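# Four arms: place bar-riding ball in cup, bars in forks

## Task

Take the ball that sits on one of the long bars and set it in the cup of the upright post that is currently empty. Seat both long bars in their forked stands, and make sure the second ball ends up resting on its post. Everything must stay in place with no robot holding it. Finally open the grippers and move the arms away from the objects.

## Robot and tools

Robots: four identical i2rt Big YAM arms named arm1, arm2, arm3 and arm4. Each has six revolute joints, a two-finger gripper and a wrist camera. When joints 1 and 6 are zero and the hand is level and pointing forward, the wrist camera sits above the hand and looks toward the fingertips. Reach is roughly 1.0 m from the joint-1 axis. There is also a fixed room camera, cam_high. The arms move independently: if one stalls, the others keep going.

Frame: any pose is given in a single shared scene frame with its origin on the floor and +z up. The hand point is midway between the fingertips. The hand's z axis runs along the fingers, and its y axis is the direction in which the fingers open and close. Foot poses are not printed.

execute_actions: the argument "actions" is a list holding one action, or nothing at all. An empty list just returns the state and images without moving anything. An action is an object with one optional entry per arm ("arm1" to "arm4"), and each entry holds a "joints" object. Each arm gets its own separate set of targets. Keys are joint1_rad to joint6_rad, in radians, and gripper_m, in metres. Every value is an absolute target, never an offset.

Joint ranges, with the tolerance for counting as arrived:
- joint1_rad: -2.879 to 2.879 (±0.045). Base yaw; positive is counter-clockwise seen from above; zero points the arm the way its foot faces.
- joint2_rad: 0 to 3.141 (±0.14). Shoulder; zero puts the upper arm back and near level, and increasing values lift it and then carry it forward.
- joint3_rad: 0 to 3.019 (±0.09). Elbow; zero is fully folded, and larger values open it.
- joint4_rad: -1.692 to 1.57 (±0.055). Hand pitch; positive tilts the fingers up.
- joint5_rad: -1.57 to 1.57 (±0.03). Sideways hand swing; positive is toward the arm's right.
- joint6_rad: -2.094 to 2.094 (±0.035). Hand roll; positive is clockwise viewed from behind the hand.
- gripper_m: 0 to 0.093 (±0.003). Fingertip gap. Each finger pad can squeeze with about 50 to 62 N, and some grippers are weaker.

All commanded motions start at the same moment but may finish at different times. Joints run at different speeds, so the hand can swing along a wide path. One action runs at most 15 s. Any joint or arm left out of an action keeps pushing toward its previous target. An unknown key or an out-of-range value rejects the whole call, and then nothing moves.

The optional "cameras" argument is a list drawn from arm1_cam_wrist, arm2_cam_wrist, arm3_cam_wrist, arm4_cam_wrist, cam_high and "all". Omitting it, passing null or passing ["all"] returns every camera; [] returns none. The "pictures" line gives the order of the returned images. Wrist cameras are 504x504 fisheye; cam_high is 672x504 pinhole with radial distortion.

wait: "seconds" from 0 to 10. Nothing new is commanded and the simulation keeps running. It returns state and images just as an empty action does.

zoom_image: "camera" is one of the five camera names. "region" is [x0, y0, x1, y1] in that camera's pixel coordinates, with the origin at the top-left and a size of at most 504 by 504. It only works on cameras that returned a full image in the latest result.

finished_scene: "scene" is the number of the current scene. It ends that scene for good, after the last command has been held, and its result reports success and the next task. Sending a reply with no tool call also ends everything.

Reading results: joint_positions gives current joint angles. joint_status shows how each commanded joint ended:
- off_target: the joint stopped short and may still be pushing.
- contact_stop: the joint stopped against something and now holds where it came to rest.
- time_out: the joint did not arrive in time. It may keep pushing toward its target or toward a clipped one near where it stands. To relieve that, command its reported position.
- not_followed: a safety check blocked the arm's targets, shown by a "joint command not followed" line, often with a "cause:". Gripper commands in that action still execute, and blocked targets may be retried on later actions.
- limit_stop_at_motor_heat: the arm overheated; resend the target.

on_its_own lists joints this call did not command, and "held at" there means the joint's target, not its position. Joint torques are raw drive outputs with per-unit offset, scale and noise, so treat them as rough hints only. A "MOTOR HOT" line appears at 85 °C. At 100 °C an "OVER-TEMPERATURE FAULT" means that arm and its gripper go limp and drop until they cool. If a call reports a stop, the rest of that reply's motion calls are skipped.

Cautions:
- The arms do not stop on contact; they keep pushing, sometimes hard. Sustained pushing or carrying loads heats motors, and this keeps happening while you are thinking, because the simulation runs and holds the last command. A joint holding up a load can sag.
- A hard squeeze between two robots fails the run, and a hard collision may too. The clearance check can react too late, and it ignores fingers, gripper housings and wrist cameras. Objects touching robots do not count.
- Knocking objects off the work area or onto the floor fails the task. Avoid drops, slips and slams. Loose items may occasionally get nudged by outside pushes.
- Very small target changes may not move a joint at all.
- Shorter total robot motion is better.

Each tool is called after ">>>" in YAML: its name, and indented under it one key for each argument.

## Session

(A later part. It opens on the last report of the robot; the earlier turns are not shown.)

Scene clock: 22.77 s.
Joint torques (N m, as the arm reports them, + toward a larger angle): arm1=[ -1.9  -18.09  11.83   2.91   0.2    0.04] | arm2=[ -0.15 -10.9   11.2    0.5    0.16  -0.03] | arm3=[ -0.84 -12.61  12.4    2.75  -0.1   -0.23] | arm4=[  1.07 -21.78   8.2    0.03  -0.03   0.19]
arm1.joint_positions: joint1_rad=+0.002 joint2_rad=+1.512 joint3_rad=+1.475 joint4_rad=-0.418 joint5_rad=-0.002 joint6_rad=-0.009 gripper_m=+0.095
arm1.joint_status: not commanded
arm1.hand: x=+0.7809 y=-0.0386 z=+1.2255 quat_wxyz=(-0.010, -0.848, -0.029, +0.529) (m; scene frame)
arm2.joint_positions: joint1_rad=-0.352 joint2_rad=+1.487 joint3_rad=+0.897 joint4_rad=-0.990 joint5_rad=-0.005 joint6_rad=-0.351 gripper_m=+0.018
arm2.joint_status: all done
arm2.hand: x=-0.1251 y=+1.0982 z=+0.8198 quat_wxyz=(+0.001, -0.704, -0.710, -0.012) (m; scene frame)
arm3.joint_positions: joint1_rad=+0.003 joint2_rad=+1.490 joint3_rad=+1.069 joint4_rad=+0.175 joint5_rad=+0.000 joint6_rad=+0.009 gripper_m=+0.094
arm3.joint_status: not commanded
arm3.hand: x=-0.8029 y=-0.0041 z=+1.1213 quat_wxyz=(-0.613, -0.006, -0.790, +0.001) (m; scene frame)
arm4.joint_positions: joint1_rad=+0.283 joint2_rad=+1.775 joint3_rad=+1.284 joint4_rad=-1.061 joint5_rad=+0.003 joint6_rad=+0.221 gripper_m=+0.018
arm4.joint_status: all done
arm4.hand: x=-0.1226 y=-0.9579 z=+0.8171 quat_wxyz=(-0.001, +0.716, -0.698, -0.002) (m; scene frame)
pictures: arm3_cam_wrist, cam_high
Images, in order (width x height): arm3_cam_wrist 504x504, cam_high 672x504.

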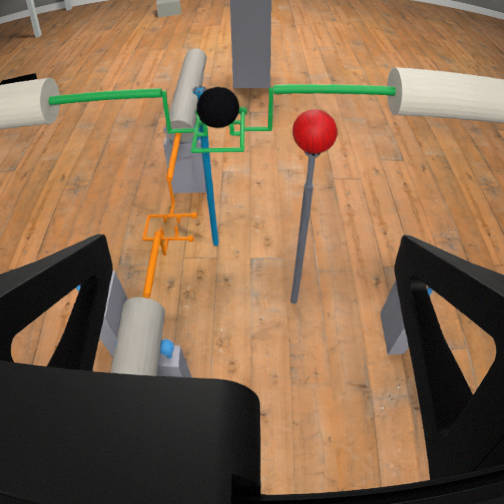

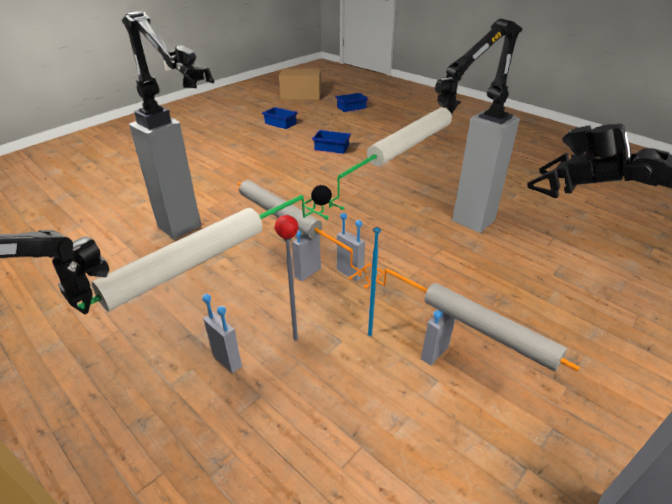

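>>> execute_actions:
  actions:
    - {"arm4":{"joints":{"joint1_rad":-0.01,"joint2_rad":1.765,"joint3_rad":1.345,"joint4_rad":-1.085,"joint6_rad":-0.07}},"arm2":{"joints":{"joint1_rad":0.08,"joint2_rad":1.31,"joint3_rad":0.805,"joint4_rad":-0.975,"joint6_rad":0.085}}}
  cameras: ["arm3_cam_wrist","cam_high"]

Scene clock: 24.50 s.
Joint torques (N m, as the arm reports them, + toward a larger angle): arm1=[ -2.04 -18.08  11.84   2.93   0.2    0.05] | arm2=[ 1.02 -9.68 10.27  0.35  0.16  0.02] | arm3=[  0.45 -11.99  12.28   2.52  -0.02  -0.2 ] | arm4=[  0.94 -20.89   9.38  -0.43  -0.04   0.11]
arm1.joint_positions: joint1_rad=+0.002 joint2_rad=+1.512 joint3_rad=+1.475 joint4_rad=-0.418 joint5_rad=-0.002 joint6_rad=-0.009 gripper_m=+0.095
arm1.joint_status: not commanded
arm1.hand: x=+0.7809 y=-0.0386 z=+1.2255 quat_wxyz=(-0.010, -0.848, -0.029, +0.529) (m; scene frame)
arm2.joint_positions: joint1_rad=+0.078 joint2_rad=+1.349 joint3_rad=+0.777 joint4_rad=-0.975 joint5_rad=-0.004 joint6_rad=+0.084 gripper_m=+0.018
arm2.joint_status: all done
arm2.hand: x=+0.0290 y=+1.1186 z=+0.8285 quat_wxyz=(-0.009, -0.706, -0.708, +0.000) (m; scene frame)
arm3.joint_positions: joint1_rad=+0.003 joint2_rad=+1.490 joint3_rad=+1.069 joint4_rad=+0.175 joint5_rad=+0.000 joint6_rad=+0.009 gripper_m=+0.094
arm3.joint_status: not commanded
arm3.hand: x=-0.8029 y=-0.0041 z=+1.1213 quat_wxyz=(-0.613, -0.006, -0.790, +0.001) (m; scene frame)
arm4.joint_positions: joint1_rad=-0.021 joint2_rad=+1.781 joint3_rad=+1.309 joint4_rad=-1.064 joint5_rad=+0.002 joint6_rad=-0.082 gripper_m=+0.018
arm4.joint_status: all done
arm4.hand: x=+0.0304 y=-0.9340 z=+0.8228 quat_wxyz=(-0.009, +0.716, -0.698, -0.005) (m; scene frame)
pictures: arm3_cam_wrist, cam_high
Images, in order (width x height): arm3_cam_wrist 504x504, cam_high 672x504.

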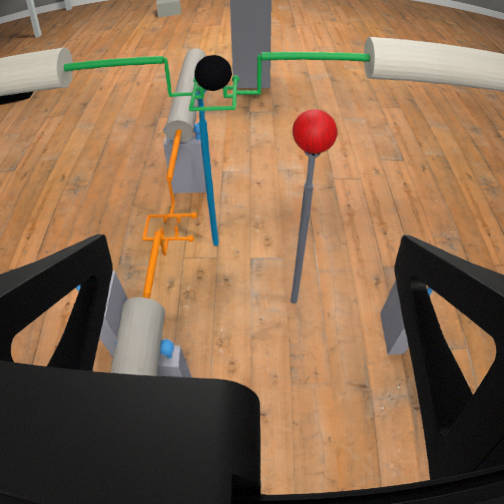

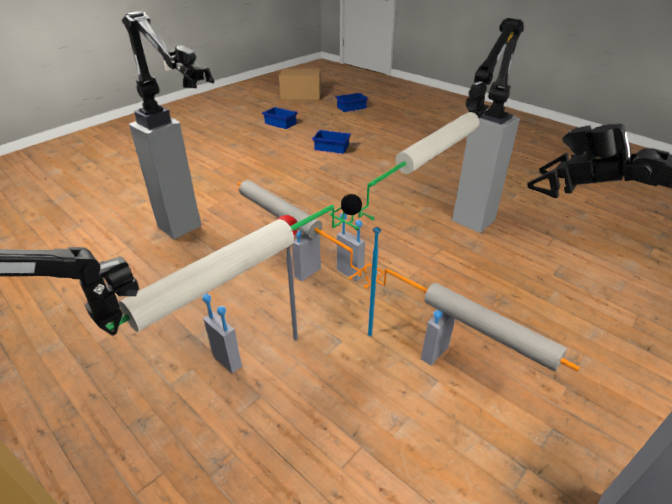

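>>> execute_actions:
  actions:
    - {"arm4":{"joints":{"joint1_rad":-0.268,"joint2_rad":1.968,"joint3_rad":1.585,"joint4_rad":-1.135,"joint6_rad":-0.33}},"arm2":{"joints":{"joint1_rad":0.565,"joint2_rad":1.40,"joint3_rad":0.775,"joint4_rad":-0.88,"joint6_rad":0.57}}}
  cameras: ["arm1_cam_wrist","arm3_cam_wrist","cam_high"]

Scene clock: 26.23 s.
Joint torques (N m, as the arm reports them, + toward a larger angle): arm1=[ -1.93 -18.05  11.88   2.89   0.21   0.04] | arm2=[ 2.19 -8.63 10.01  0.21 -0.14  0.1 ] | arm3=[ -0.53 -12.34  12.54   2.48  -0.1   -0.19] | arm4=[  0.13 -26.54   8.66  -0.43   0.08  -0.05]
arm1.joint_positions: joint1_rad=+0.002 joint2_rad=+1.512 joint3_rad=+1.475 joint4_rad=-0.418 joint5_rad=-0.002 joint6_rad=-0.009 gripper_m=+0.095
arm1.joint_status: not commanded
arm1.hand: x=+0.7809 y=-0.0386 z=+1.2255 quat_wxyz=(-0.010, -0.848, -0.029, +0.529) (m; scene frame)
arm2.joint_positions: joint1_rad=+0.548 joint2_rad=+1.425 joint3_rad=+0.745 joint4_rad=-0.873 joint5_rad=+0.003 joint6_rad=+0.558 gripper_m=+0.018
arm2.joint_status: all done
arm2.hand: x=+0.1764 y=+1.1647 z=+0.7966 quat_wxyz=(-0.007, -0.707, -0.707, -0.003) (m; scene frame)
arm3.joint_positions: joint1_rad=+0.003 joint2_rad=+1.490 joint3_rad=+1.069 joint4_rad=+0.175 joint5_rad=+0.000 joint6_rad=+0.009 gripper_m=+0.094
arm3.joint_status: not commanded
arm3.hand: x=-0.8029 y=-0.0041 z=+1.1213 quat_wxyz=(-0.613, -0.006, -0.790, +0.001) (m; scene frame)
arm4.joint_positions: joint1_rad=-0.268 joint2_rad=+2.001 joint3_rad=+1.560 joint4_rad=-1.114 joint5_rad=-0.002 joint6_rad=-0.329 gripper_m=+0.018
arm4.joint_status: all done
arm4.hand: x=+0.1769 y=-0.8860 z=+0.7921 quat_wxyz=(-0.002, +0.716, -0.698, +0.001) (m; scene frame)
pictures: arm1_cam_wrist, arm3_cam_wrist, cam_high
Images, in order (width x height): arm1_cam_wrist 504x504, arm3_cam_wrist 504x504, cam_high 672x504.

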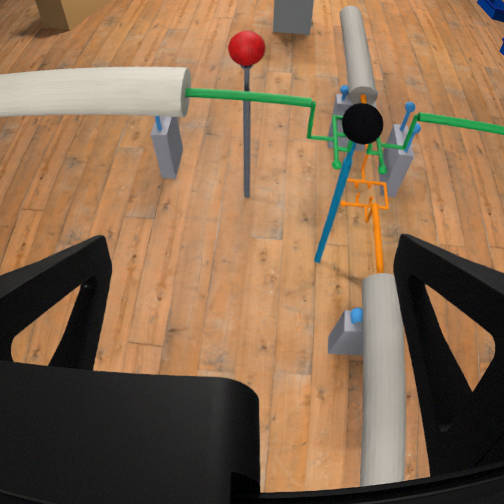

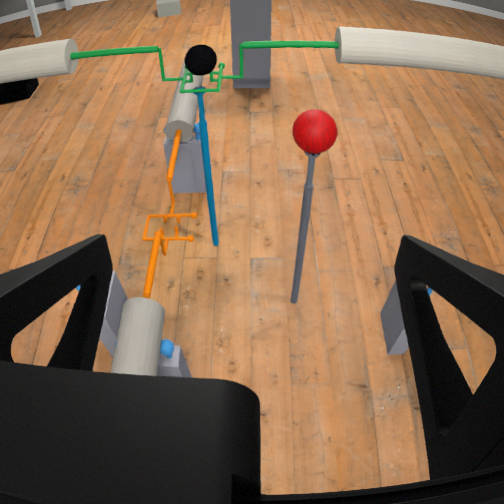

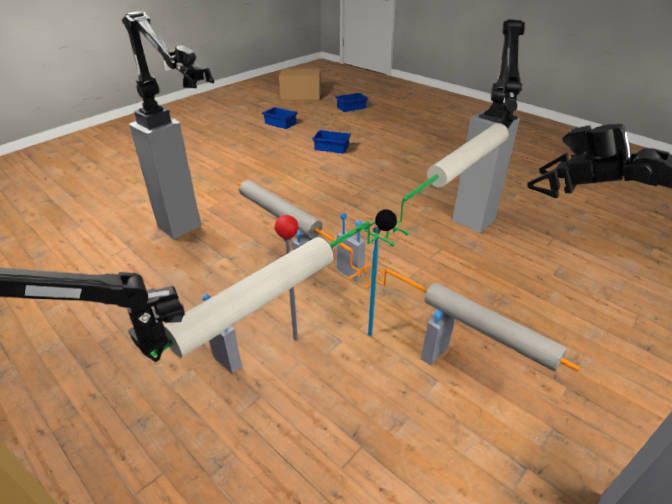

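>>> execute_actions:
  actions:
    - {"arm4":{"joints":{"joint1_rad":-0.19,"joint2_rad":1.94,"joint3_rad":1.537,"joint4_rad":-1.1,"joint6_rad":-0.25}},"arm2":{"joints":{"joint1_rad":0.422,"joint2_rad":1.338,"joint3_rad":0.718,"joint4_rad":-0.872,"joint6_rad":0.43}}}
  cameras: ["arm1_cam_wrist","arm3_cam_wrist","cam_high"]

>>> zoom_image:
  camera: "cam_high"
  region: [320, 180, 440, 280]

>>> zoom_image:
  camera: "arm3_cam_wrist"
  region: [140, 30, 260, 150]

>>> zoom_image:
  camera: "arm1_cam_wrist"
  region: [290, 70, 430, 210]

Scene clock: 28.03 s.
Joint torques (N m, as the arm reports them, + toward a larger angle): arm1=[ -1.92 -18.13  11.87   2.89   0.2    0.05] | arm2=[ 0.89 -9.54  9.77  0.25  0.01 -0.01] | arm3=[  0.1  -12.43  12.39   3.18  -0.09  -0.21] | arm4=[ -0.34 -27.37   7.98   0.37   0.2   -0.09]
arm1.joint_positions: joint1_rad=+0.002 joint2_rad=+1.512 joint3_rad=+1.475 joint4_rad=-0.418 joint5_rad=-0.002 joint6_rad=-0.009 gripper_m=+0.095
arm1.joint_status: not commanded
arm1.hand: x=+0.7809 y=-0.0386 z=+1.2255 quat_wxyz=(-0.010, -0.848, -0.029, +0.529) (m; scene frame)
arm2.joint_positions: joint1_rad=+0.420 joint2_rad=+1.381 joint3_rad=+0.689 joint4_rad=-0.872 joint5_rad=+0.000 joint6_rad=+0.432 gripper_m=+0.018
arm2.joint_status: all done
arm2.hand: x=+0.1298 y=+1.1653 z=+0.7928 quat_wxyz=(-0.001, -0.708, -0.707, -0.005) (m; scene frame)
arm3.joint_positions: joint1_rad=+0.003 joint2_rad=+1.490 joint3_rad=+1.069 joint4_rad=+0.175 joint5_rad=+0.000 joint6_rad=+0.009 gripper_m=+0.094
arm3.joint_status: not commanded
arm3.hand: x=-0.8029 y=-0.0041 z=+1.1213 quat_wxyz=(-0.613, -0.006, -0.790, +0.001) (m; scene frame)
arm4.joint_positions: joint1_rad=-0.184 joint2_rad=+1.995 joint3_rad=+1.519 joint4_rad=-1.097 joint5_rad=-0.004 joint6_rad=-0.246 gripper_m=+0.018
arm4.joint_status: all done
arm4.hand: x=+0.1264 y=-0.8851 z=+0.7813 quat_wxyz=(+0.007, +0.716, -0.698, +0.004) (m; scene frame)
pictures: arm1_cam_wrist, arm3_cam_wrist, cam_high
Images, in order (width x height): arm1_cam_wrist 504x504, arm3_cam_wrist 504x504, cam_high 672x504.

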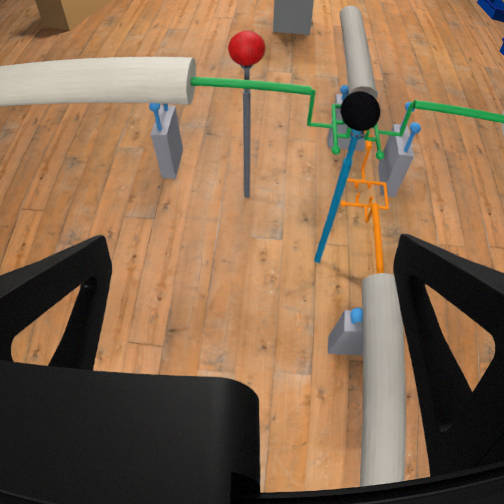

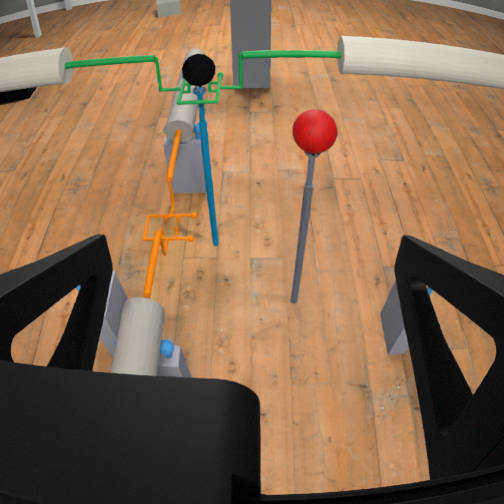

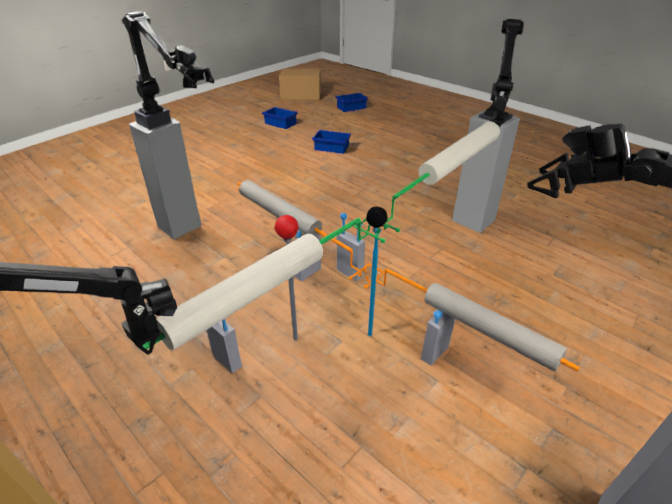

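Region (320, 180, 440, 280) of cam_high's 672x504 image, scaled by 4.200, with more detail than that image has.

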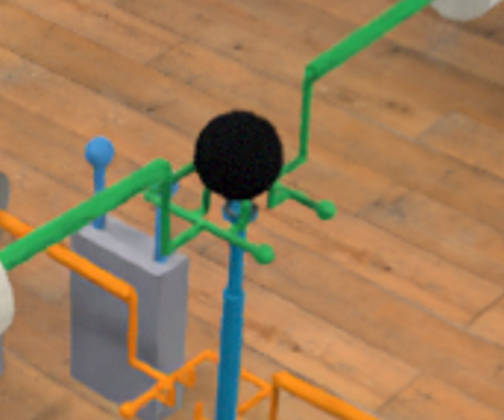

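Region (140, 30, 260, 150) of arm3_cam_wrist's 504x504 image, scaled by 4.200, with more detail than that image has.

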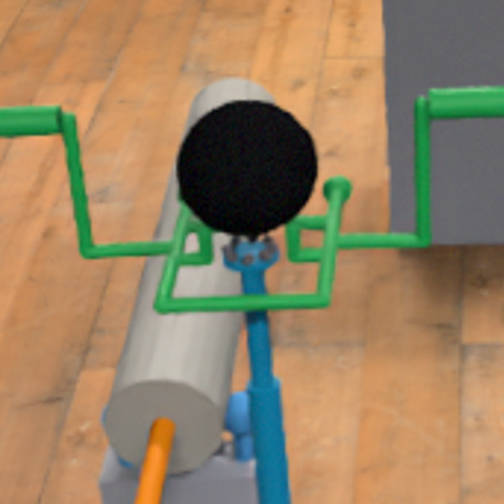

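Region (290, 70, 430, 210) of arm1_cam_wrist's 504x504 image, scaled by 3.600, with more detail than that image has.

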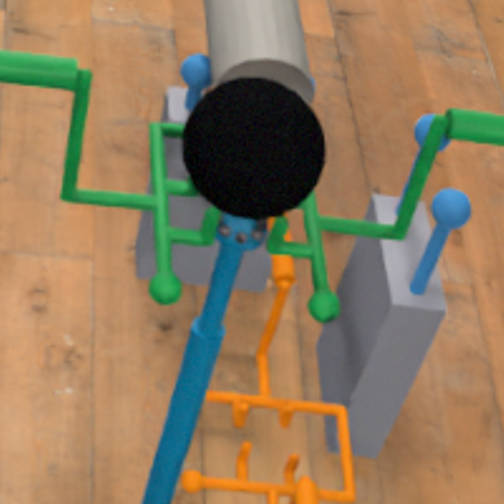

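>>> execute_actions:
  actions:
    - {"arm4":{"joints":{"joint1_rad":-0.197,"joint2_rad":2.01,"joint3_rad":1.535,"joint4_rad":-1.05}},"arm2":{"joints":{"joint1_rad":0.43,"joint2_rad":1.415,"joint3_rad":0.667,"joint4_rad":-0.765}}}
  cameras: ["arm1_cam_wrist","arm3_cam_wrist"]

>>> zoom_image:
  camera: "arm3_cam_wrist"
  region: [140, 30, 260, 150]

>>> zoom_image:
  camera: "arm1_cam_wrist"
  region: [290, 70, 430, 210]

Scene clock: 29.73 s.
Joint torques (N m, as the arm reports them, + toward a larger angle): arm1=[ -2.01 -17.97  11.84   2.93   0.21   0.04] | arm2=[ 1.38 -8.26  8.34  0.96  0.    0.01] | arm3=[  0.5  -11.87  12.23   2.72  -0.1   -0.2 ] | arm4=[ -0.58 -25.56   7.81   0.62   0.18  -0.08]
arm1.joint_positions: joint1_rad=+0.002 joint2_rad=+1.512 joint3_rad=+1.475 joint4_rad=-0.418 joint5_rad=-0.002 joint6_rad=-0.009 gripper_m=+0.095
arm1.joint_status: not commanded
arm1.hand: x=+0.7809 y=-0.0386 z=+1.2255 quat_wxyz=(-0.010, -0.848, -0.029, +0.529) (m; scene frame)
arm2.joint_positions: joint1_rad=+0.421 joint2_rad=+1.435 joint3_rad=+0.650 joint4_rad=-0.786 joint5_rad=+0.000 joint6_rad=+0.430 gripper_m=+0.018
arm2.joint_status: all done
arm2.hand: x=+0.1282 y=+1.1701 z=+0.7663 quat_wxyz=(+0.002, -0.707, -0.707, -0.006) (m; scene frame)
arm3.joint_positions: joint1_rad=+0.003 joint2_rad=+1.490 joint3_rad=+1.069 joint4_rad=+0.175 joint5_rad=+0.000 joint6_rad=+0.009 gripper_m=+0.094
arm3.joint_status: not commanded
arm3.hand: x=-0.8029 y=-0.0041 z=+1.1213 quat_wxyz=(-0.613, -0.006, -0.790, +0.001) (m; scene frame)
arm4.joint_positions: joint1_rad=-0.184 joint2_rad=+2.037 joint3_rad=+1.517 joint4_rad=-1.054 joint5_rad=-0.004 joint6_rad=-0.246 gripper_m=+0.018
arm4.joint_status: all done
arm4.hand: x=+0.1275 y=-0.8805 z=+0.7572 quat_wxyz=(+0.007, +0.716, -0.698, +0.004) (m; scene frame)
pictures: arm1_cam_wrist, arm3_cam_wrist
Images, in order (width x height): arm1_cam_wrist 504x504, arm3_cam_wrist 504x504.

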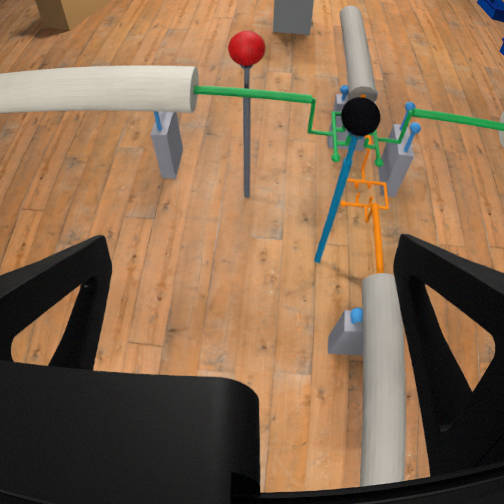

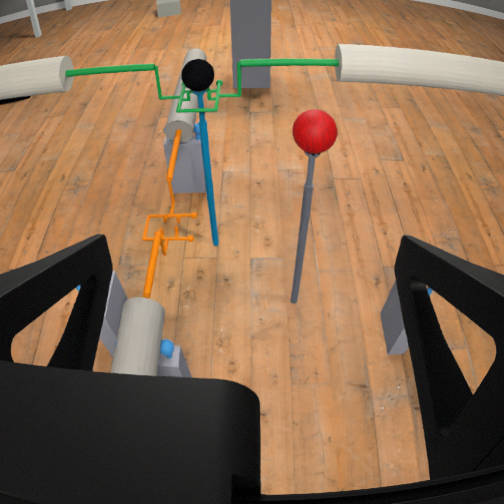

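Region (140, 30, 260, 150) of arm3_cam_wrist's 504x504 image, scaled by 4.200, with more detail than that image has.

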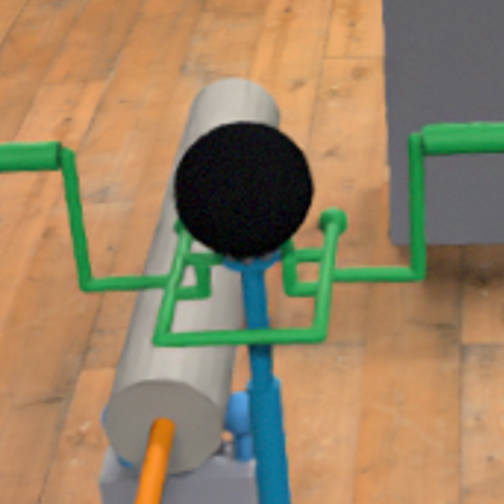

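Region (290, 70, 430, 210) of arm1_cam_wrist's 504x504 image, scaled by 3.600, with more detail than that image has.

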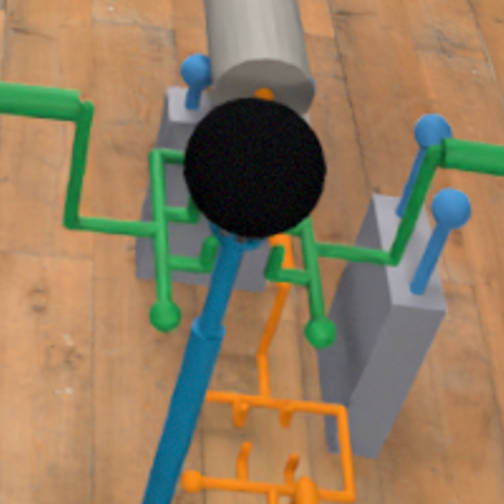

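>>> execute_actions:
  actions:
    - {"arm4":{"joints":{"joint2_rad":2.045,"joint3_rad":1.513,"joint4_rad":-1.005}},"arm2":{"joints":{"joint2_rad":1.487,"joint3_rad":0.64,"joint4_rad":-0.665}}}
  cameras: ["arm3_cam_wrist"]

>>> zoom_image:
  camera: "arm3_cam_wrist"
  region: [140, 30, 260, 150]

Scene clock: 31.00 s.
Joint torques (N m, as the arm reports them, + toward a larger angle): arm1=[ -1.87 -18.08  11.84   2.92   0.22   0.03] | arm2=[ 1.55 -8.77  7.41  1.18  0.01 -0.02] | arm3=[  0.81 -11.63  12.1    3.06  -0.09  -0.17] | arm4=[ -0.73 -25.39   7.5    0.58   0.17  -0.08]
arm1.joint_positions: joint1_rad=+0.002 joint2_rad=+1.512 joint3_rad=+1.475 joint4_rad=-0.418 joint5_rad=-0.002 joint6_rad=-0.009 gripper_m=+0.095
arm1.joint_status: not commanded
arm1.hand: x=+0.7809 y=-0.0386 z=+1.2255 quat_wxyz=(-0.010, -0.848, -0.029, +0.529) (m; scene frame)
arm2.joint_positions: joint1_rad=+0.421 joint2_rad=+1.508 joint3_rad=+0.626 joint4_rad=-0.686 joint5_rad=+0.000 joint6_rad=+0.430 gripper_m=+0.018
arm2.joint_status: all done
arm2.hand: x=+0.1291 y=+1.1689 z=+0.7394 quat_wxyz=(+0.000, -0.707, -0.707, -0.006) (m; scene frame)
arm3.joint_positions: joint1_rad=+0.003 joint2_rad=+1.490 joint3_rad=+1.069 joint4_rad=+0.175 joint5_rad=+0.000 joint6_rad=+0.009 gripper_m=+0.094
arm3.joint_status: not commanded
arm3.hand: x=-0.8029 y=-0.0041 z=+1.1213 quat_wxyz=(-0.613, -0.006, -0.790, +0.001) (m; scene frame)
arm4.joint_positions: joint1_rad=-0.184 joint2_rad=+2.066 joint3_rad=+1.498 joint4_rad=-1.007 joint5_rad=-0.004 joint6_rad=-0.246 gripper_m=+0.018
arm4.joint_status: all done
arm4.hand: x=+0.1273 y=-0.8821 z=+0.7348 quat_wxyz=(+0.008, +0.716, -0.698, +0.005) (m; scene frame)
pictures: arm3_cam_wrist
Images, in order (width x height): arm3_cam_wrist 504x504.

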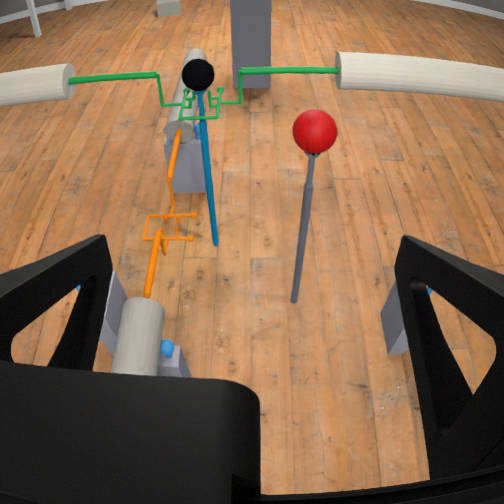

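Region (140, 30, 260, 150) of arm3_cam_wrist's 504x504 image, scaled by 4.200, with more detail than that image has.

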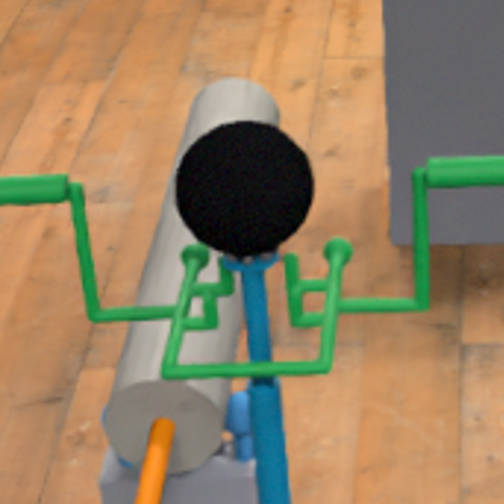

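>>> execute_actions:
  actions:
    - {"arm4":{"joints":{"joint1_rad":-0.018,"joint6_rad":-0.078,"joint2_rad":1.998,"joint3_rad":1.468,"joint4_rad":-0.982}},"arm2":{"joints":{"joint1_rad":0.095,"joint6_rad":0.1,"joint2_rad":1.415,"joint3_rad":0.575,"joint4_rad":-0.67}}}
  cameras: ["arm1_cam_wrist","arm3_cam_wrist","cam_high"]

Scene clock: 32.67 s.
Joint torques (N m, as the arm reports them, + toward a larger angle): arm1=[ -1.8  -18.09  11.84   2.91   0.19   0.05] | arm2=[-0.06 -8.34  8.23  0.45  0.08 -0.06] | arm3=[ -0.54 -12.21  12.34   2.8   -0.05  -0.14] | arm4=[ -0.57 -26.98   7.71   0.26   0.27  -0.18]
arm1.joint_positions: joint1_rad=+0.002 joint2_rad=+1.512 joint3_rad=+1.475 joint4_rad=-0.418 joint5_rad=-0.002 joint6_rad=-0.009 gripper_m=+0.095
arm1.joint_status: not commanded
arm1.hand: x=+0.7809 y=-0.0386 z=+1.2255 quat_wxyz=(-0.010, -0.848, -0.029, +0.529) (m; scene frame)
arm2.joint_positions: joint1_rad=+0.097 joint2_rad=+1.447 joint3_rad=+0.549 joint4_rad=-0.671 joint5_rad=-0.002 joint6_rad=+0.108 gripper_m=+0.018
arm2.joint_status: all done
arm2.hand: x=+0.0304 y=+1.1710 z=+0.7368 quat_wxyz=(+0.000, -0.707, -0.707, -0.007) (m; scene frame)
arm3.joint_positions: joint1_rad=+0.003 joint2_rad=+1.490 joint3_rad=+1.069 joint4_rad=+0.175 joint5_rad=+0.000 joint6_rad=+0.009 gripper_m=+0.094
arm3.joint_status: not commanded
arm3.hand: x=-0.8029 y=-0.0041 z=+1.1213 quat_wxyz=(-0.613, -0.006, -0.790, +0.001) (m; scene frame)
arm4.joint_positions: joint1_rad=-0.006 joint2_rad=+2.045 joint3_rad=+1.446 joint4_rad=-0.978 joint5_rad=-0.006 joint6_rad=-0.066 gripper_m=+0.018
arm4.joint_status: all done
arm4.hand: x=+0.0238 y=-0.8816 z=+0.7299 quat_wxyz=(+0.009, +0.715, -0.699, +0.005) (m; scene frame)
pictures: arm1_cam_wrist, arm3_cam_wrist, cam_high
Images, in order (width x height): arm1_cam_wrist 504x504, arm3_cam_wrist 504x504, cam_high 672x504.

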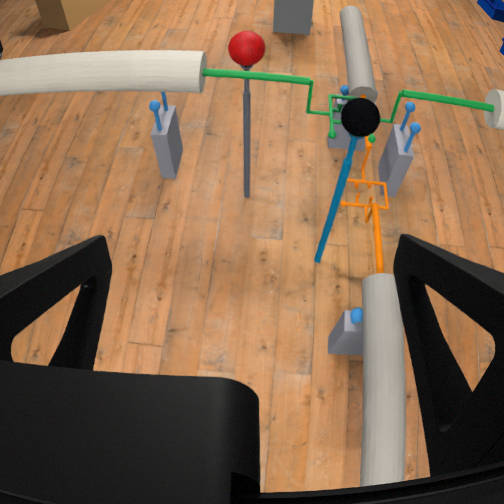

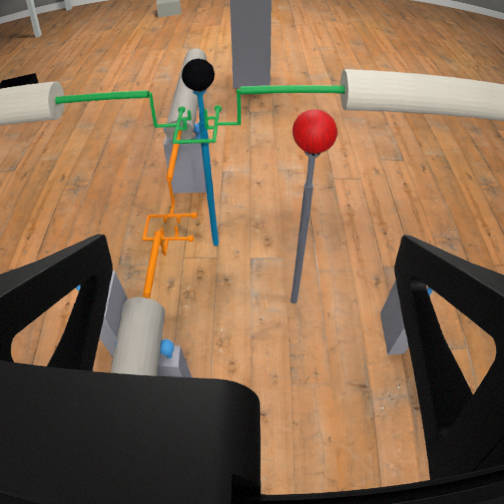

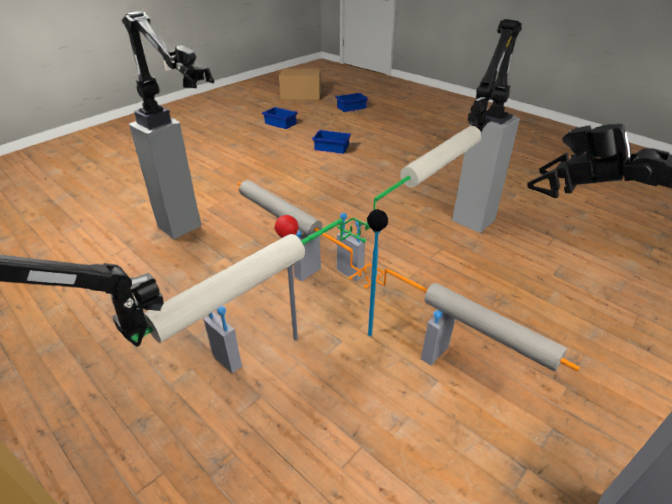

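>>> execute_actions:
  actions:
    - {"arm4":{"joints":{"joint1_rad":0.05,"joint6_rad":-0.005}},"arm2":{"joints":{"joint1_rad":-0.045,"joint6_rad":-0.04}}}
  cameras: []

>>> execute_actions:
  actions:
    - {"arm4":{"joints":{"joint2_rad":1.745,"joint3_rad":1.335,"joint4_rad":-1.085}},"arm2":{"joints":{"joint2_rad":1.31,"joint3_rad":0.81,"joint4_rad":-0.985}}}
  cameras: ["arm3_cam_wrist","cam_high"]

Scene clock: 33.87 s.
Joint torques (N m, as the arm reports them, + toward a larger angle): arm1=[ -1.87 -18.08  11.84   2.91   0.2    0.04] | arm2=[ 0.6  -8.54  8.46  0.33  0.16  0.02] | arm3=[ -0.83 -11.4   12.45   3.04  -0.01  -0.2 ] | arm4=[  0.69 -27.3    7.77   0.41   0.24   0.08]
arm1.joint_positions: joint1_rad=+0.002 joint2_rad=+1.512 joint3_rad=+1.475 joint4_rad=-0.418 joint5_rad=-0.002 joint6_rad=-0.009 gripper_m=+0.095
arm1.joint_status: not commanded
arm1.hand: x=+0.7809 y=-0.0386 z=+1.2255 quat_wxyz=(-0.010, -0.848, -0.029, +0.529) (m; scene frame)
arm2.joint_positions: joint1_rad=-0.043 joint2_rad=+1.447 joint3_rad=+0.546 joint4_rad=-0.671 joint5_rad=-0.004 joint6_rad=-0.036 gripper_m=+0.018
arm2.joint_status: all done
arm2.hand: x=-0.0087 y=+1.1714 z=+0.7358 quat_wxyz=(+0.000, -0.706, -0.708, -0.008) (m; scene frame)
arm3.joint_positions: joint1_rad=+0.003 joint2_rad=+1.490 joint3_rad=+1.069 joint4_rad=+0.175 joint5_rad=+0.000 joint6_rad=+0.009 gripper_m=+0.094
arm3.joint_status: not commanded
arm3.hand: x=-0.8029 y=-0.0041 z=+1.1213 quat_wxyz=(-0.613, -0.006, -0.790, +0.001) (m; scene frame)
arm4.joint_positions: joint1_rad=+0.049 joint2_rad=+2.045 joint3_rad=+1.446 joint4_rad=-0.980 joint5_rad=-0.004 joint6_rad=-0.015 gripper_m=+0.018
arm4.joint_status: all done
arm4.hand: x=-0.0073 y=-0.8816 z=+0.7299 quat_wxyz=(+0.009, +0.717, -0.697, +0.006) (m; scene frame)
pictures: none
No camera images: the call's "cameras" was empty. Leave "cameras" out to get every camera's image.

Scene clock: 35.00 s.
Joint torques (N m, as the arm reports them, + toward a larger angle): arm1=[ -1.77 -18.15  11.8    2.91   0.2    0.05] | arm2=[ 0.83 -9.35 12.28 -0.6   0.12 -0.01] | arm3=[ -0.24 -11.62  12.33   3.04  -0.03  -0.21] | arm4=[  0.45 -21.1    8.03   0.68   0.18   0.09]
arm1.joint_positions: joint1_rad=+0.002 joint2_rad=+1.512 joint3_rad=+1.475 joint4_rad=-0.418 joint5_rad=-0.002 joint6_rad=-0.009 gripper_m=+0.095
arm1.joint_status: not commanded
arm1.hand: x=+0.7809 y=-0.0386 z=+1.2255 quat_wxyz=(-0.010, -0.848, -0.029, +0.529) (m; scene frame)
arm2.joint_positions: joint1_rad=-0.043 joint2_rad=+1.339 joint3_rad=+0.758 joint4_rad=-0.954 joint5_rad=-0.004 joint6_rad=-0.037 gripper_m=+0.018
arm2.joint_status: all done
arm2.hand: x=-0.0110 y=+1.1204 z=+0.8253 quat_wxyz=(-0.012, -0.706, -0.708, +0.006) (m; scene frame)
arm3.joint_positions: joint1_rad=+0.003 joint2_rad=+1.490 joint3_rad=+1.069 joint4_rad=+0.175 joint5_rad=+0.000 joint6_rad=+0.009 gripper_m=+0.094
arm3.joint_status: not commanded
arm3.hand: x=-0.8029 y=-0.0041 z=+1.1213 quat_wxyz=(-0.613, -0.006, -0.790, +0.001) (m; scene frame)
arm4.joint_positions: joint1_rad=+0.049 joint2_rad=+1.766 joint3_rad=+1.320 joint4_rad=-1.088 joint5_rad=-0.003 joint6_rad=-0.015 gripper_m=+0.018
arm4.joint_status: all done
arm4.hand: x=-0.0066 y=-0.9333 z=+0.8337 quat_wxyz=(-0.007, +0.717, -0.697, -0.009) (m; scene frame)
pictures: arm3_cam_wrist, cam_high
Images, in order (width x height): arm3_cam_wrist 504x504, cam_high 672x504.

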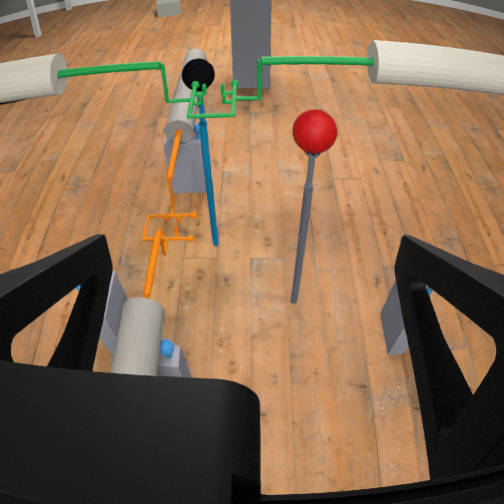

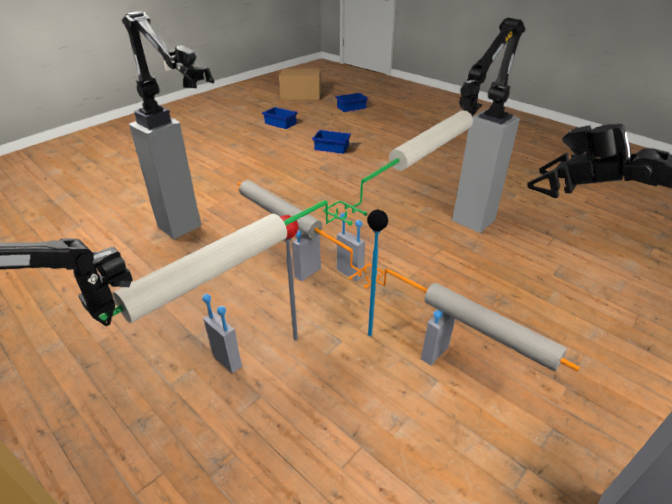

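Retracing the path back.

>>> execute_actions:
  actions:
    - {"arm4":{"joints":{"joint1_rad":0.283,"joint2_rad":1.745,"joint3_rad":1.31,"joint4_rad":-1.075,"joint6_rad":0.225}},"arm2":{"joints":{"joint1_rad":-0.352,"joint2_rad":1.455,"joint3_rad":0.945,"joint4_rad":-1.0,"joint6_rad":-0.352}}}
  cameras: []

>>> execute_actions:
  actions:
    - {"arm4":{"joints":{"joint1_rad":0.536,"joint2_rad":1.875,"joint3_rad":1.49,"joint4_rad":-1.12,"joint6_rad":0.475}},"arm2":{"joints":{"joint1_rad":-0.655,"joint2_rad":1.625,"joint3_rad":1.135,"joint4_rad":-1.015,"joint6_rad":-0.655}}}
  cameras: []

>>> execute_actions:
  actions:
    - {"arm4":{"joints":{"joint1_rad":0.628,"joint2_rad":1.965,"joint3_rad":1.155,"joint4_rad":-0.695,"joint6_rad":0.572}},"arm2":{"joints":{"joint1_rad":-0.545,"joint2_rad":1.995,"joint3_rad":1.205,"joint4_rad":-0.705,"joint6_rad":-0.535}}}
  cameras: []

>>> execute_actions:
  actions:
    - {"arm4":{"joints":{"joint2_rad":2.28,"joint3_rad":1.19,"joint4_rad":-0.41}},"arm2":{"joints":{"joint2_rad":2.315,"joint3_rad":1.243,"joint4_rad":-0.418}}}
  cameras: ["arm3_cam_wrist","cam_high"]

Scene clock: 36.83 s.
Joint torques (N m, as the arm reports them, + toward a larger angle): arm1=[ -2.01 -18.07  11.84   2.9    0.22   0.04] | arm2=[  0.99 -10.55  11.42   0.02   0.19  -0.04] | arm3=[ -0.62 -11.17  12.08   2.56  -0.09  -0.11] | arm4=[ -0.36 -20.63   9.16  -0.19   0.27  -0.09]
arm1.joint_positions: joint1_rad=+0.002 joint2_rad=+1.512 joint3_rad=+1.475 joint4_rad=-0.418 joint5_rad=-0.002 joint6_rad=-0.009 gripper_m=+0.095
arm1.joint_status: not commanded
arm1.hand: x=+0.7809 y=-0.0386 z=+1.2255 quat_wxyz=(-0.010, -0.848, -0.029, +0.529) (m; scene frame)
arm2.joint_positions: joint1_rad=-0.354 joint2_rad=+1.479 joint3_rad=+0.904 joint4_rad=-0.988 joint5_rad=-0.005 joint6_rad=-0.346 gripper_m=+0.018
arm2.joint_status: all done
arm2.hand: x=-0.1272 y=+1.0942 z=+0.8249 quat_wxyz=(-0.002, -0.706, -0.708, -0.004) (m; scene frame)
arm3.joint_positions: joint1_rad=+0.003 joint2_rad=+1.490 joint3_rad=+1.069 joint4_rad=+0.175 joint5_rad=+0.000 joint6_rad=+0.009 gripper_m=+0.094
arm3.joint_status: not commanded
arm3.hand: x=-0.8029 y=-0.0041 z=+1.1213 quat_wxyz=(-0.613, -0.006, -0.790, +0.001) (m; scene frame)
arm4.joint_positions: joint1_rad=+0.293 joint2_rad=+1.766 joint3_rad=+1.278 joint4_rad=-1.061 joint5_rad=-0.006 joint6_rad=+0.230 gripper_m=+0.018
arm4.joint_status: all done
arm4.hand: x=-0.1288 y=-0.9614 z=+0.8195 quat_wxyz=(+0.002, +0.717, -0.697, -0.005) (m; scene frame)
pictures: none
No camera images: the call's "cameras" was empty. Leave "cameras" out to get every camera's image.

Scene clock: 37.93 s.
Joint torques (N m, as the arm reports them, + toward a larger angle): arm1=[ -1.94 -17.91  11.8    2.9    0.2    0.05] | arm2=[  0.26 -13.92  11.04   0.2    0.04  -0.03] | arm3=[ -0.04 -12.83  12.29   3.     0.    -0.24] | arm4=[ -0.55 -24.8    9.46  -0.02   0.42  -0.09]
arm1.joint_positions: joint1_rad=+0.002 joint2_rad=+1.512 joint3_rad=+1.475 joint4_rad=-0.418 joint5_rad=-0.002 joint6_rad=-0.009 gripper_m=+0.095
arm1.joint_status: not commanded
arm1.hand: x=+0.7809 y=-0.0386 z=+1.2255 quat_wxyz=(-0.010, -0.848, -0.029, +0.529) (m; scene frame)
arm2.joint_positions: joint1_rad=-0.657 joint2_rad=+1.663 joint3_rad=+1.098 joint4_rad=-1.009 joint5_rad=-0.004 joint6_rad=-0.651 gripper_m=+0.018
arm2.joint_status: all done
arm2.hand: x=-0.2690 y=+1.0933 z=+0.8147 quat_wxyz=(+0.000, -0.706, -0.709, -0.008) (m; scene frame)
arm3.joint_positions: joint1_rad=+0.003 joint2_rad=+1.490 joint3_rad=+1.069 joint4_rad=+0.175 joint5_rad=+0.000 joint6_rad=+0.009 gripper_m=+0.094
arm3.joint_status: not commanded
arm3.hand: x=-0.8029 y=-0.0041 z=+1.1213 quat_wxyz=(-0.613, -0.006, -0.790, +0.001) (m; scene frame)
arm4.joint_positions: joint1_rad=+0.545 joint2_rad=+1.907 joint3_rad=+1.451 joint4_rad=-1.109 joint5_rad=-0.009 joint6_rad=+0.478 gripper_m=+0.018
arm4.joint_status: all done
arm4.hand: x=-0.2715 y=-0.9648 z=+0.8075 quat_wxyz=(+0.008, +0.718, -0.696, +0.001) (m; scene frame)
pictures: none
No camera images: the call's "cameras" was empty. Leave "cameras" out to get every camera's image.

Scene clock: 39.10 s.
Joint torques (N m, as the arm reports them, + toward a larger angle): arm1=[ -1.68 -17.96  11.85   2.88   0.2    0.05] | arm2=[ -0.28 -17.3    9.28   0.18   0.33  -0.14] | arm3=[  0.15 -11.87  12.23   2.99  -0.06  -0.25] | arm4=[  0.35 -22.76   5.69   1.11   0.25  -0.03]
arm1.joint_positions: joint1_rad=+0.002 joint2_rad=+1.512 joint3_rad=+1.475 joint4_rad=-0.418 joint5_rad=-0.002 joint6_rad=-0.009 gripper_m=+0.095
arm1.joint_status: not commanded
arm1.hand: x=+0.7809 y=-0.0386 z=+1.2255 quat_wxyz=(-0.010, -0.848, -0.029, +0.529) (m; scene frame)
arm2.joint_positions: joint1_rad=-0.533 joint2_rad=+2.045 joint3_rad=+1.168 joint4_rad=-0.704 joint5_rad=-0.009 joint6_rad=-0.519 gripper_m=+0.018
arm2.joint_status: all done
arm2.hand: x=-0.2463 y=+1.0201 z=+0.6599 quat_wxyz=(-0.002, -0.708, -0.706, -0.013) (m; scene frame)
arm3.joint_positions: joint1_rad=+0.003 joint2_rad=+1.490 joint3_rad=+1.069 joint4_rad=+0.175 joint5_rad=+0.000 joint6_rad=+0.009 gripper_m=+0.094
arm3.joint_status: not commanded
arm3.hand: x=-0.8029 y=-0.0041 z=+1.1213 quat_wxyz=(-0.613, -0.006, -0.790, +0.001) (m; scene frame)
arm4.joint_positions: joint1_rad=+0.624 joint2_rad=+1.995 joint3_rad=+1.147 joint4_rad=-0.707 joint5_rad=-0.004 joint6_rad=+0.570 gripper_m=+0.018
arm4.joint_status: all done
arm4.hand: x=-0.2750 y=-1.0384 z=+0.6720 quat_wxyz=(+0.005, +0.713, -0.701, -0.003) (m; scene frame)
pictures: none
No camera images: the call's "cameras" was empty. Leave "cameras" out to get every camera's image.

Scene clock: 40.20 s.
Joint torques (N m, as the arm reports them, + toward a larger angle): arm1=[ -1.87 -17.96  11.85   2.92   0.21   0.04] | arm2=[ -0.23 -18.52   5.52   0.6    0.12  -0.12] | arm3=[ -0.17 -11.52  12.44   3.01  -0.09  -0.17] | arm4=[  0.26 -24.31   3.94   0.52   0.35  -0.01]
arm1.joint_positions: joint1_rad=+0.002 joint2_rad=+1.512 joint3_rad=+1.475 joint4_rad=-0.418 joint5_rad=-0.002 joint6_rad=-0.009 gripper_m=+0.095
arm1.joint_status: not commanded
arm1.hand: x=+0.7809 y=-0.0386 z=+1.2255 quat_wxyz=(-0.010, -0.848, -0.029, +0.529) (m; scene frame)
arm2.joint_positions: joint1_rad=-0.534 joint2_rad=+2.362 joint3_rad=+1.228 joint4_rad=-0.423 joint5_rad=-0.005 joint6_rad=-0.523 gripper_m=+0.018
arm2.joint_status: all done
arm2.hand: x=-0.2501 y=+1.0162 z=+0.5194 quat_wxyz=(-0.003, -0.708, -0.707, +0.000) (m; scene frame)
arm3.joint_positions: joint1_rad=+0.003 joint2_rad=+1.490 joint3_rad=+1.069 joint4_rad=+0.175 joint5_rad=+0.000 joint6_rad=+0.009 gripper_m=+0.094
arm3.joint_status: not commanded
arm3.hand: x=-0.8029 y=-0.0041 z=+1.1213 quat_wxyz=(-0.613, -0.006, -0.790, +0.001) (m; scene frame)
arm4.joint_positions: joint1_rad=+0.625 joint2_rad=+2.317 joint3_rad=+1.180 joint4_rad=-0.410 joint5_rad=-0.006 joint6_rad=+0.568 gripper_m=+0.018
arm4.joint_status: all done
arm4.hand: x=-0.2751 y=-1.0417 z=+0.5265 quat_wxyz=(+0.006, +0.714, -0.700, -0.007) (m; scene frame)
pictures: arm3_cam_wrist, cam_high
Images, in order (width x height): arm3_cam_wrist 504x504, cam_high 672x504.

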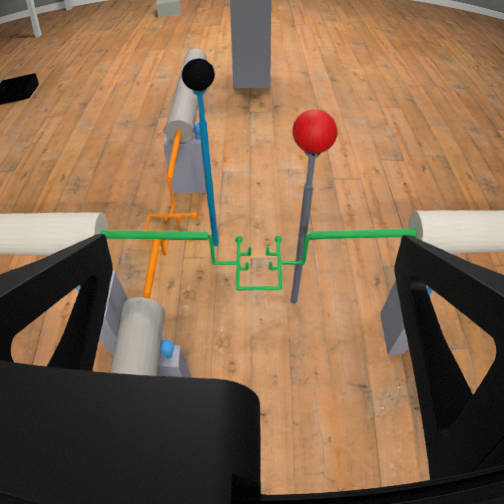

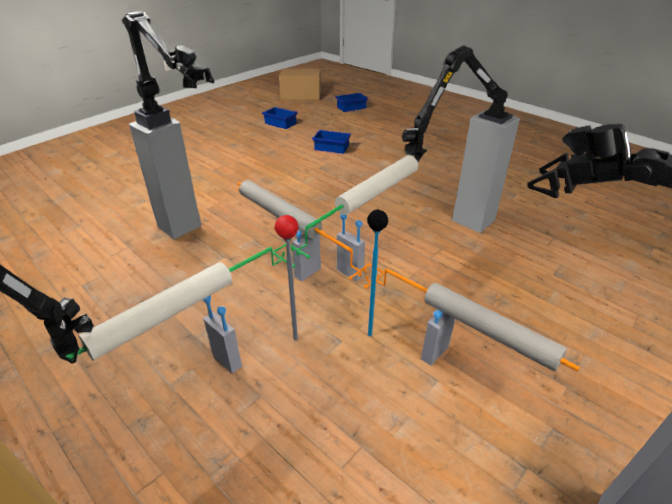

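>>> execute_actions:
  actions:
    - {"arm4":{"joints":{"joint2_rad":2.495,"joint3_rad":1.28,"joint4_rad":-0.285}},"arm2":{"joints":{"joint1_rad":-0.552,"joint2_rad":2.52,"joint3_rad":1.335,"joint4_rad":-0.305}}}
  cameras: []

Scene clock: 41.50 s.
Joint torques (N m, as the arm reports them, + toward a larger angle): arm1=[ -1.9  -17.95  11.81   2.89   0.2    0.04] | arm2=[ -0.28 -17.88   4.49   0.81  -0.02  -0.03] | arm3=[  0.02 -12.4   12.26   2.82   0.01  -0.19] | arm4=[  0.63 -24.64   2.65   0.74   0.31   0.02]
arm1.joint_positions: joint1_rad=+0.002 joint2_rad=+1.512 joint3_rad=+1.475 joint4_rad=-0.418 joint5_rad=-0.002 joint6_rad=-0.009 gripper_m=+0.095
arm1.joint_status: not commanded
arm1.hand: x=+0.7809 y=-0.0386 z=+1.2255 quat_wxyz=(-0.010, -0.848, -0.029, +0.529) (m; scene frame)
arm2.joint_positions: joint1_rad=-0.543 joint2_rad=+2.558 joint3_rad=+1.324 joint4_rad=-0.314 joint5_rad=-0.001 joint6_rad=-0.531 gripper_m=+0.018
arm2.joint_status: all done
arm2.hand: x=-0.2554 y=+1.0167 z=+0.4390 quat_wxyz=(-0.002, -0.708, -0.707, +0.005) (m; scene frame)
arm3.joint_positions: joint1_rad=+0.003 joint2_rad=+1.490 joint3_rad=+1.069 joint4_rad=+0.175 joint5_rad=+0.000 joint6_rad=+0.009 gripper_m=+0.094
arm3.joint_status: not commanded
arm3.hand: x=-0.8029 y=-0.0041 z=+1.1213 quat_wxyz=(-0.613, -0.006, -0.790, +0.001) (m; scene frame)
arm4.joint_positions: joint1_rad=+0.626 joint2_rad=+2.525 joint3_rad=+1.276 joint4_rad=-0.288 joint5_rad=-0.006 joint6_rad=+0.567 gripper_m=+0.018
arm4.joint_status: all done
arm4.hand: x=-0.2776 y=-1.0399 z=+0.4424 quat_wxyz=(+0.004, +0.715, -0.699, -0.012) (m; scene frame)
pictures: none
No camera images: the call's "cameras" was empty. Leave "cameras" out to get every camera's image.

>>> execute_actions:
  actions:
    - {"arm4":{"joints":{"gripper_m":0.09}},"arm2":{"joints":{"gripper_m":0.09}}}
  cameras: []

>>> execute_actions:
  actions:
    - {"arm4":{"joints":{"joint2_rad":1.965,"joint3_rad":1.1,"joint4_rad":-0.72}},"arm2":{"joints":{"joint2_rad":1.985,"joint3_rad":1.15,"joint4_rad":-0.74}}}
  cameras: ["arm1_cam_wrist","cam_high"]

Scene clock: 42.53 s.
Joint torques (N m, as the arm reports them, + toward a larger angle): arm1=[ -1.86 -18.03  11.86   2.91   0.2    0.04] | arm2=[  0.14 -17.79   4.68   0.74  -0.04  -0.04] | arm3=[ -0.34 -12.2   12.42   2.93  -0.05  -0.12] | arm4=[  0.55 -23.17   2.9    0.71   0.19   0.05]
arm1.joint_positions: joint1_rad=+0.002 joint2_rad=+1.512 joint3_rad=+1.475 joint4_rad=-0.418 joint5_rad=-0.002 joint6_rad=-0.009 gripper_m=+0.095
arm1.joint_status: not commanded
arm1.hand: x=+0.7809 y=-0.0386 z=+1.2255 quat_wxyz=(-0.010, -0.848, -0.029, +0.529) (m; scene frame)
arm2.joint_positions: joint1_rad=-0.543 joint2_rad=+2.553 joint3_rad=+1.324 joint4_rad=-0.314 joint5_rad=-0.001 joint6_rad=-0.531 gripper_m=+0.090
arm2.joint_status: all done
arm2.hand: x=-0.2568 y=+1.0147 z=+0.4416 quat_wxyz=(-0.003, -0.708, -0.706, +0.007) (m; scene frame)
arm3.joint_positions: joint1_rad=+0.003 joint2_rad=+1.490 joint3_rad=+1.069 joint4_rad=+0.175 joint5_rad=+0.000 joint6_rad=+0.009 gripper_m=+0.094
arm3.joint_status: not commanded
arm3.hand: x=-0.8029 y=-0.0041 z=+1.1213 quat_wxyz=(-0.613, -0.006, -0.790, +0.001) (m; scene frame)
arm4.joint_positions: joint1_rad=+0.626 joint2_rad=+2.507 joint3_rad=+1.276 joint4_rad=-0.288 joint5_rad=-0.002 joint6_rad=+0.567 gripper_m=+0.090
arm4.joint_status: all done
arm4.hand: x=-0.2814 y=-1.0329 z=+0.4511 quat_wxyz=(+0.001, +0.715, -0.699, -0.020) (m; scene frame)
pictures: none
No camera images: the call's "cameras" was empty. Leave "cameras" out to get every camera's image.

Scene clock: 43.97 s.
Joint torques (N m, as the arm reports them, + toward a larger angle): arm1=[ -1.85 -18.02  11.84   2.92   0.2    0.04] | arm2=[  0.27 -12.51   7.76  -0.15  -0.03  -0.02] | arm3=[ -0.16 -12.47  12.32   3.07  -0.07  -0.17] | arm4=[  0.52 -18.02   5.49   0.08   0.19   0.01]
arm1.joint_positions: joint1_rad=+0.002 joint2_rad=+1.512 joint3_rad=+1.475 joint4_rad=-0.418 joint5_rad=-0.002 joint6_rad=-0.009 gripper_m=+0.095
arm1.joint_status: not commanded
arm1.hand: x=+0.7809 y=-0.0386 z=+1.2255 quat_wxyz=(-0.010, -0.848, -0.029, +0.529) (m; scene frame)
arm2.joint_positions: joint1_rad=-0.543 joint2_rad=+1.980 joint3_rad=+1.135 joint4_rad=-0.724 joint5_rad=-0.001 joint6_rad=-0.531 gripper_m=+0.090
arm2.joint_status: all done
arm2.hand: x=-0.2479 y=+1.0300 z=+0.6824 quat_wxyz=(+0.001, -0.708, -0.706, -0.006) (m; scene frame)
arm3.joint_positions: joint1_rad=+0.003 joint2_rad=+1.490 joint3_rad=+1.069 joint4_rad=+0.175 joint5_rad=+0.000 joint6_rad=+0.009 gripper_m=+0.094
arm3.joint_status: not commanded
arm3.hand: x=-0.8029 y=-0.0041 z=+1.1213 quat_wxyz=(-0.613, -0.006, -0.790, +0.001) (m; scene frame)
arm4.joint_positions: joint1_rad=+0.626 joint2_rad=+1.954 joint3_rad=+1.092 joint4_rad=-0.712 joint5_rad=-0.002 joint6_rad=+0.567 gripper_m=+0.090
arm4.joint_status: all done
arm4.hand: x=-0.2633 y=-1.0570 z=+0.6774 quat_wxyz=(+0.006, +0.715, -0.699, +0.007) (m; scene frame)
pictures: arm1_cam_wrist, cam_high
Images, in order (width x height): arm1_cam_wrist 504x504, cam_high 672x504.

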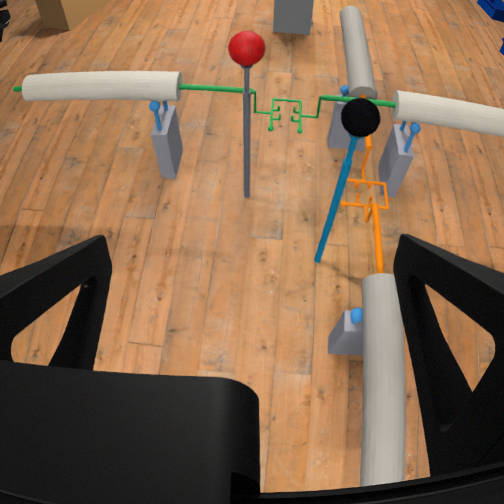

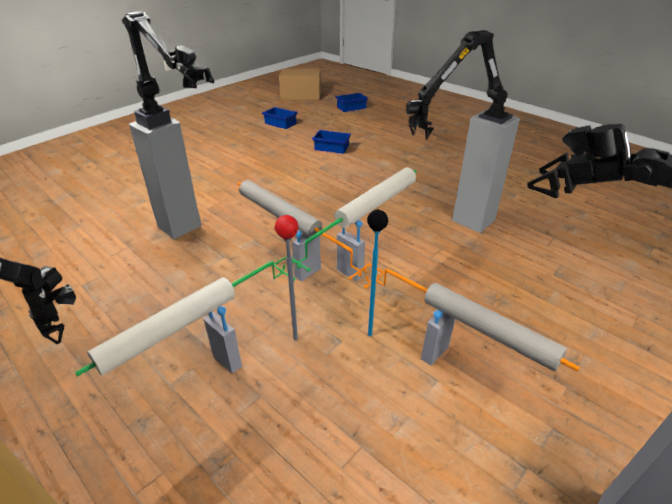

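>>> finished_scene:
  scene: 1

The scene is finished: the task was done.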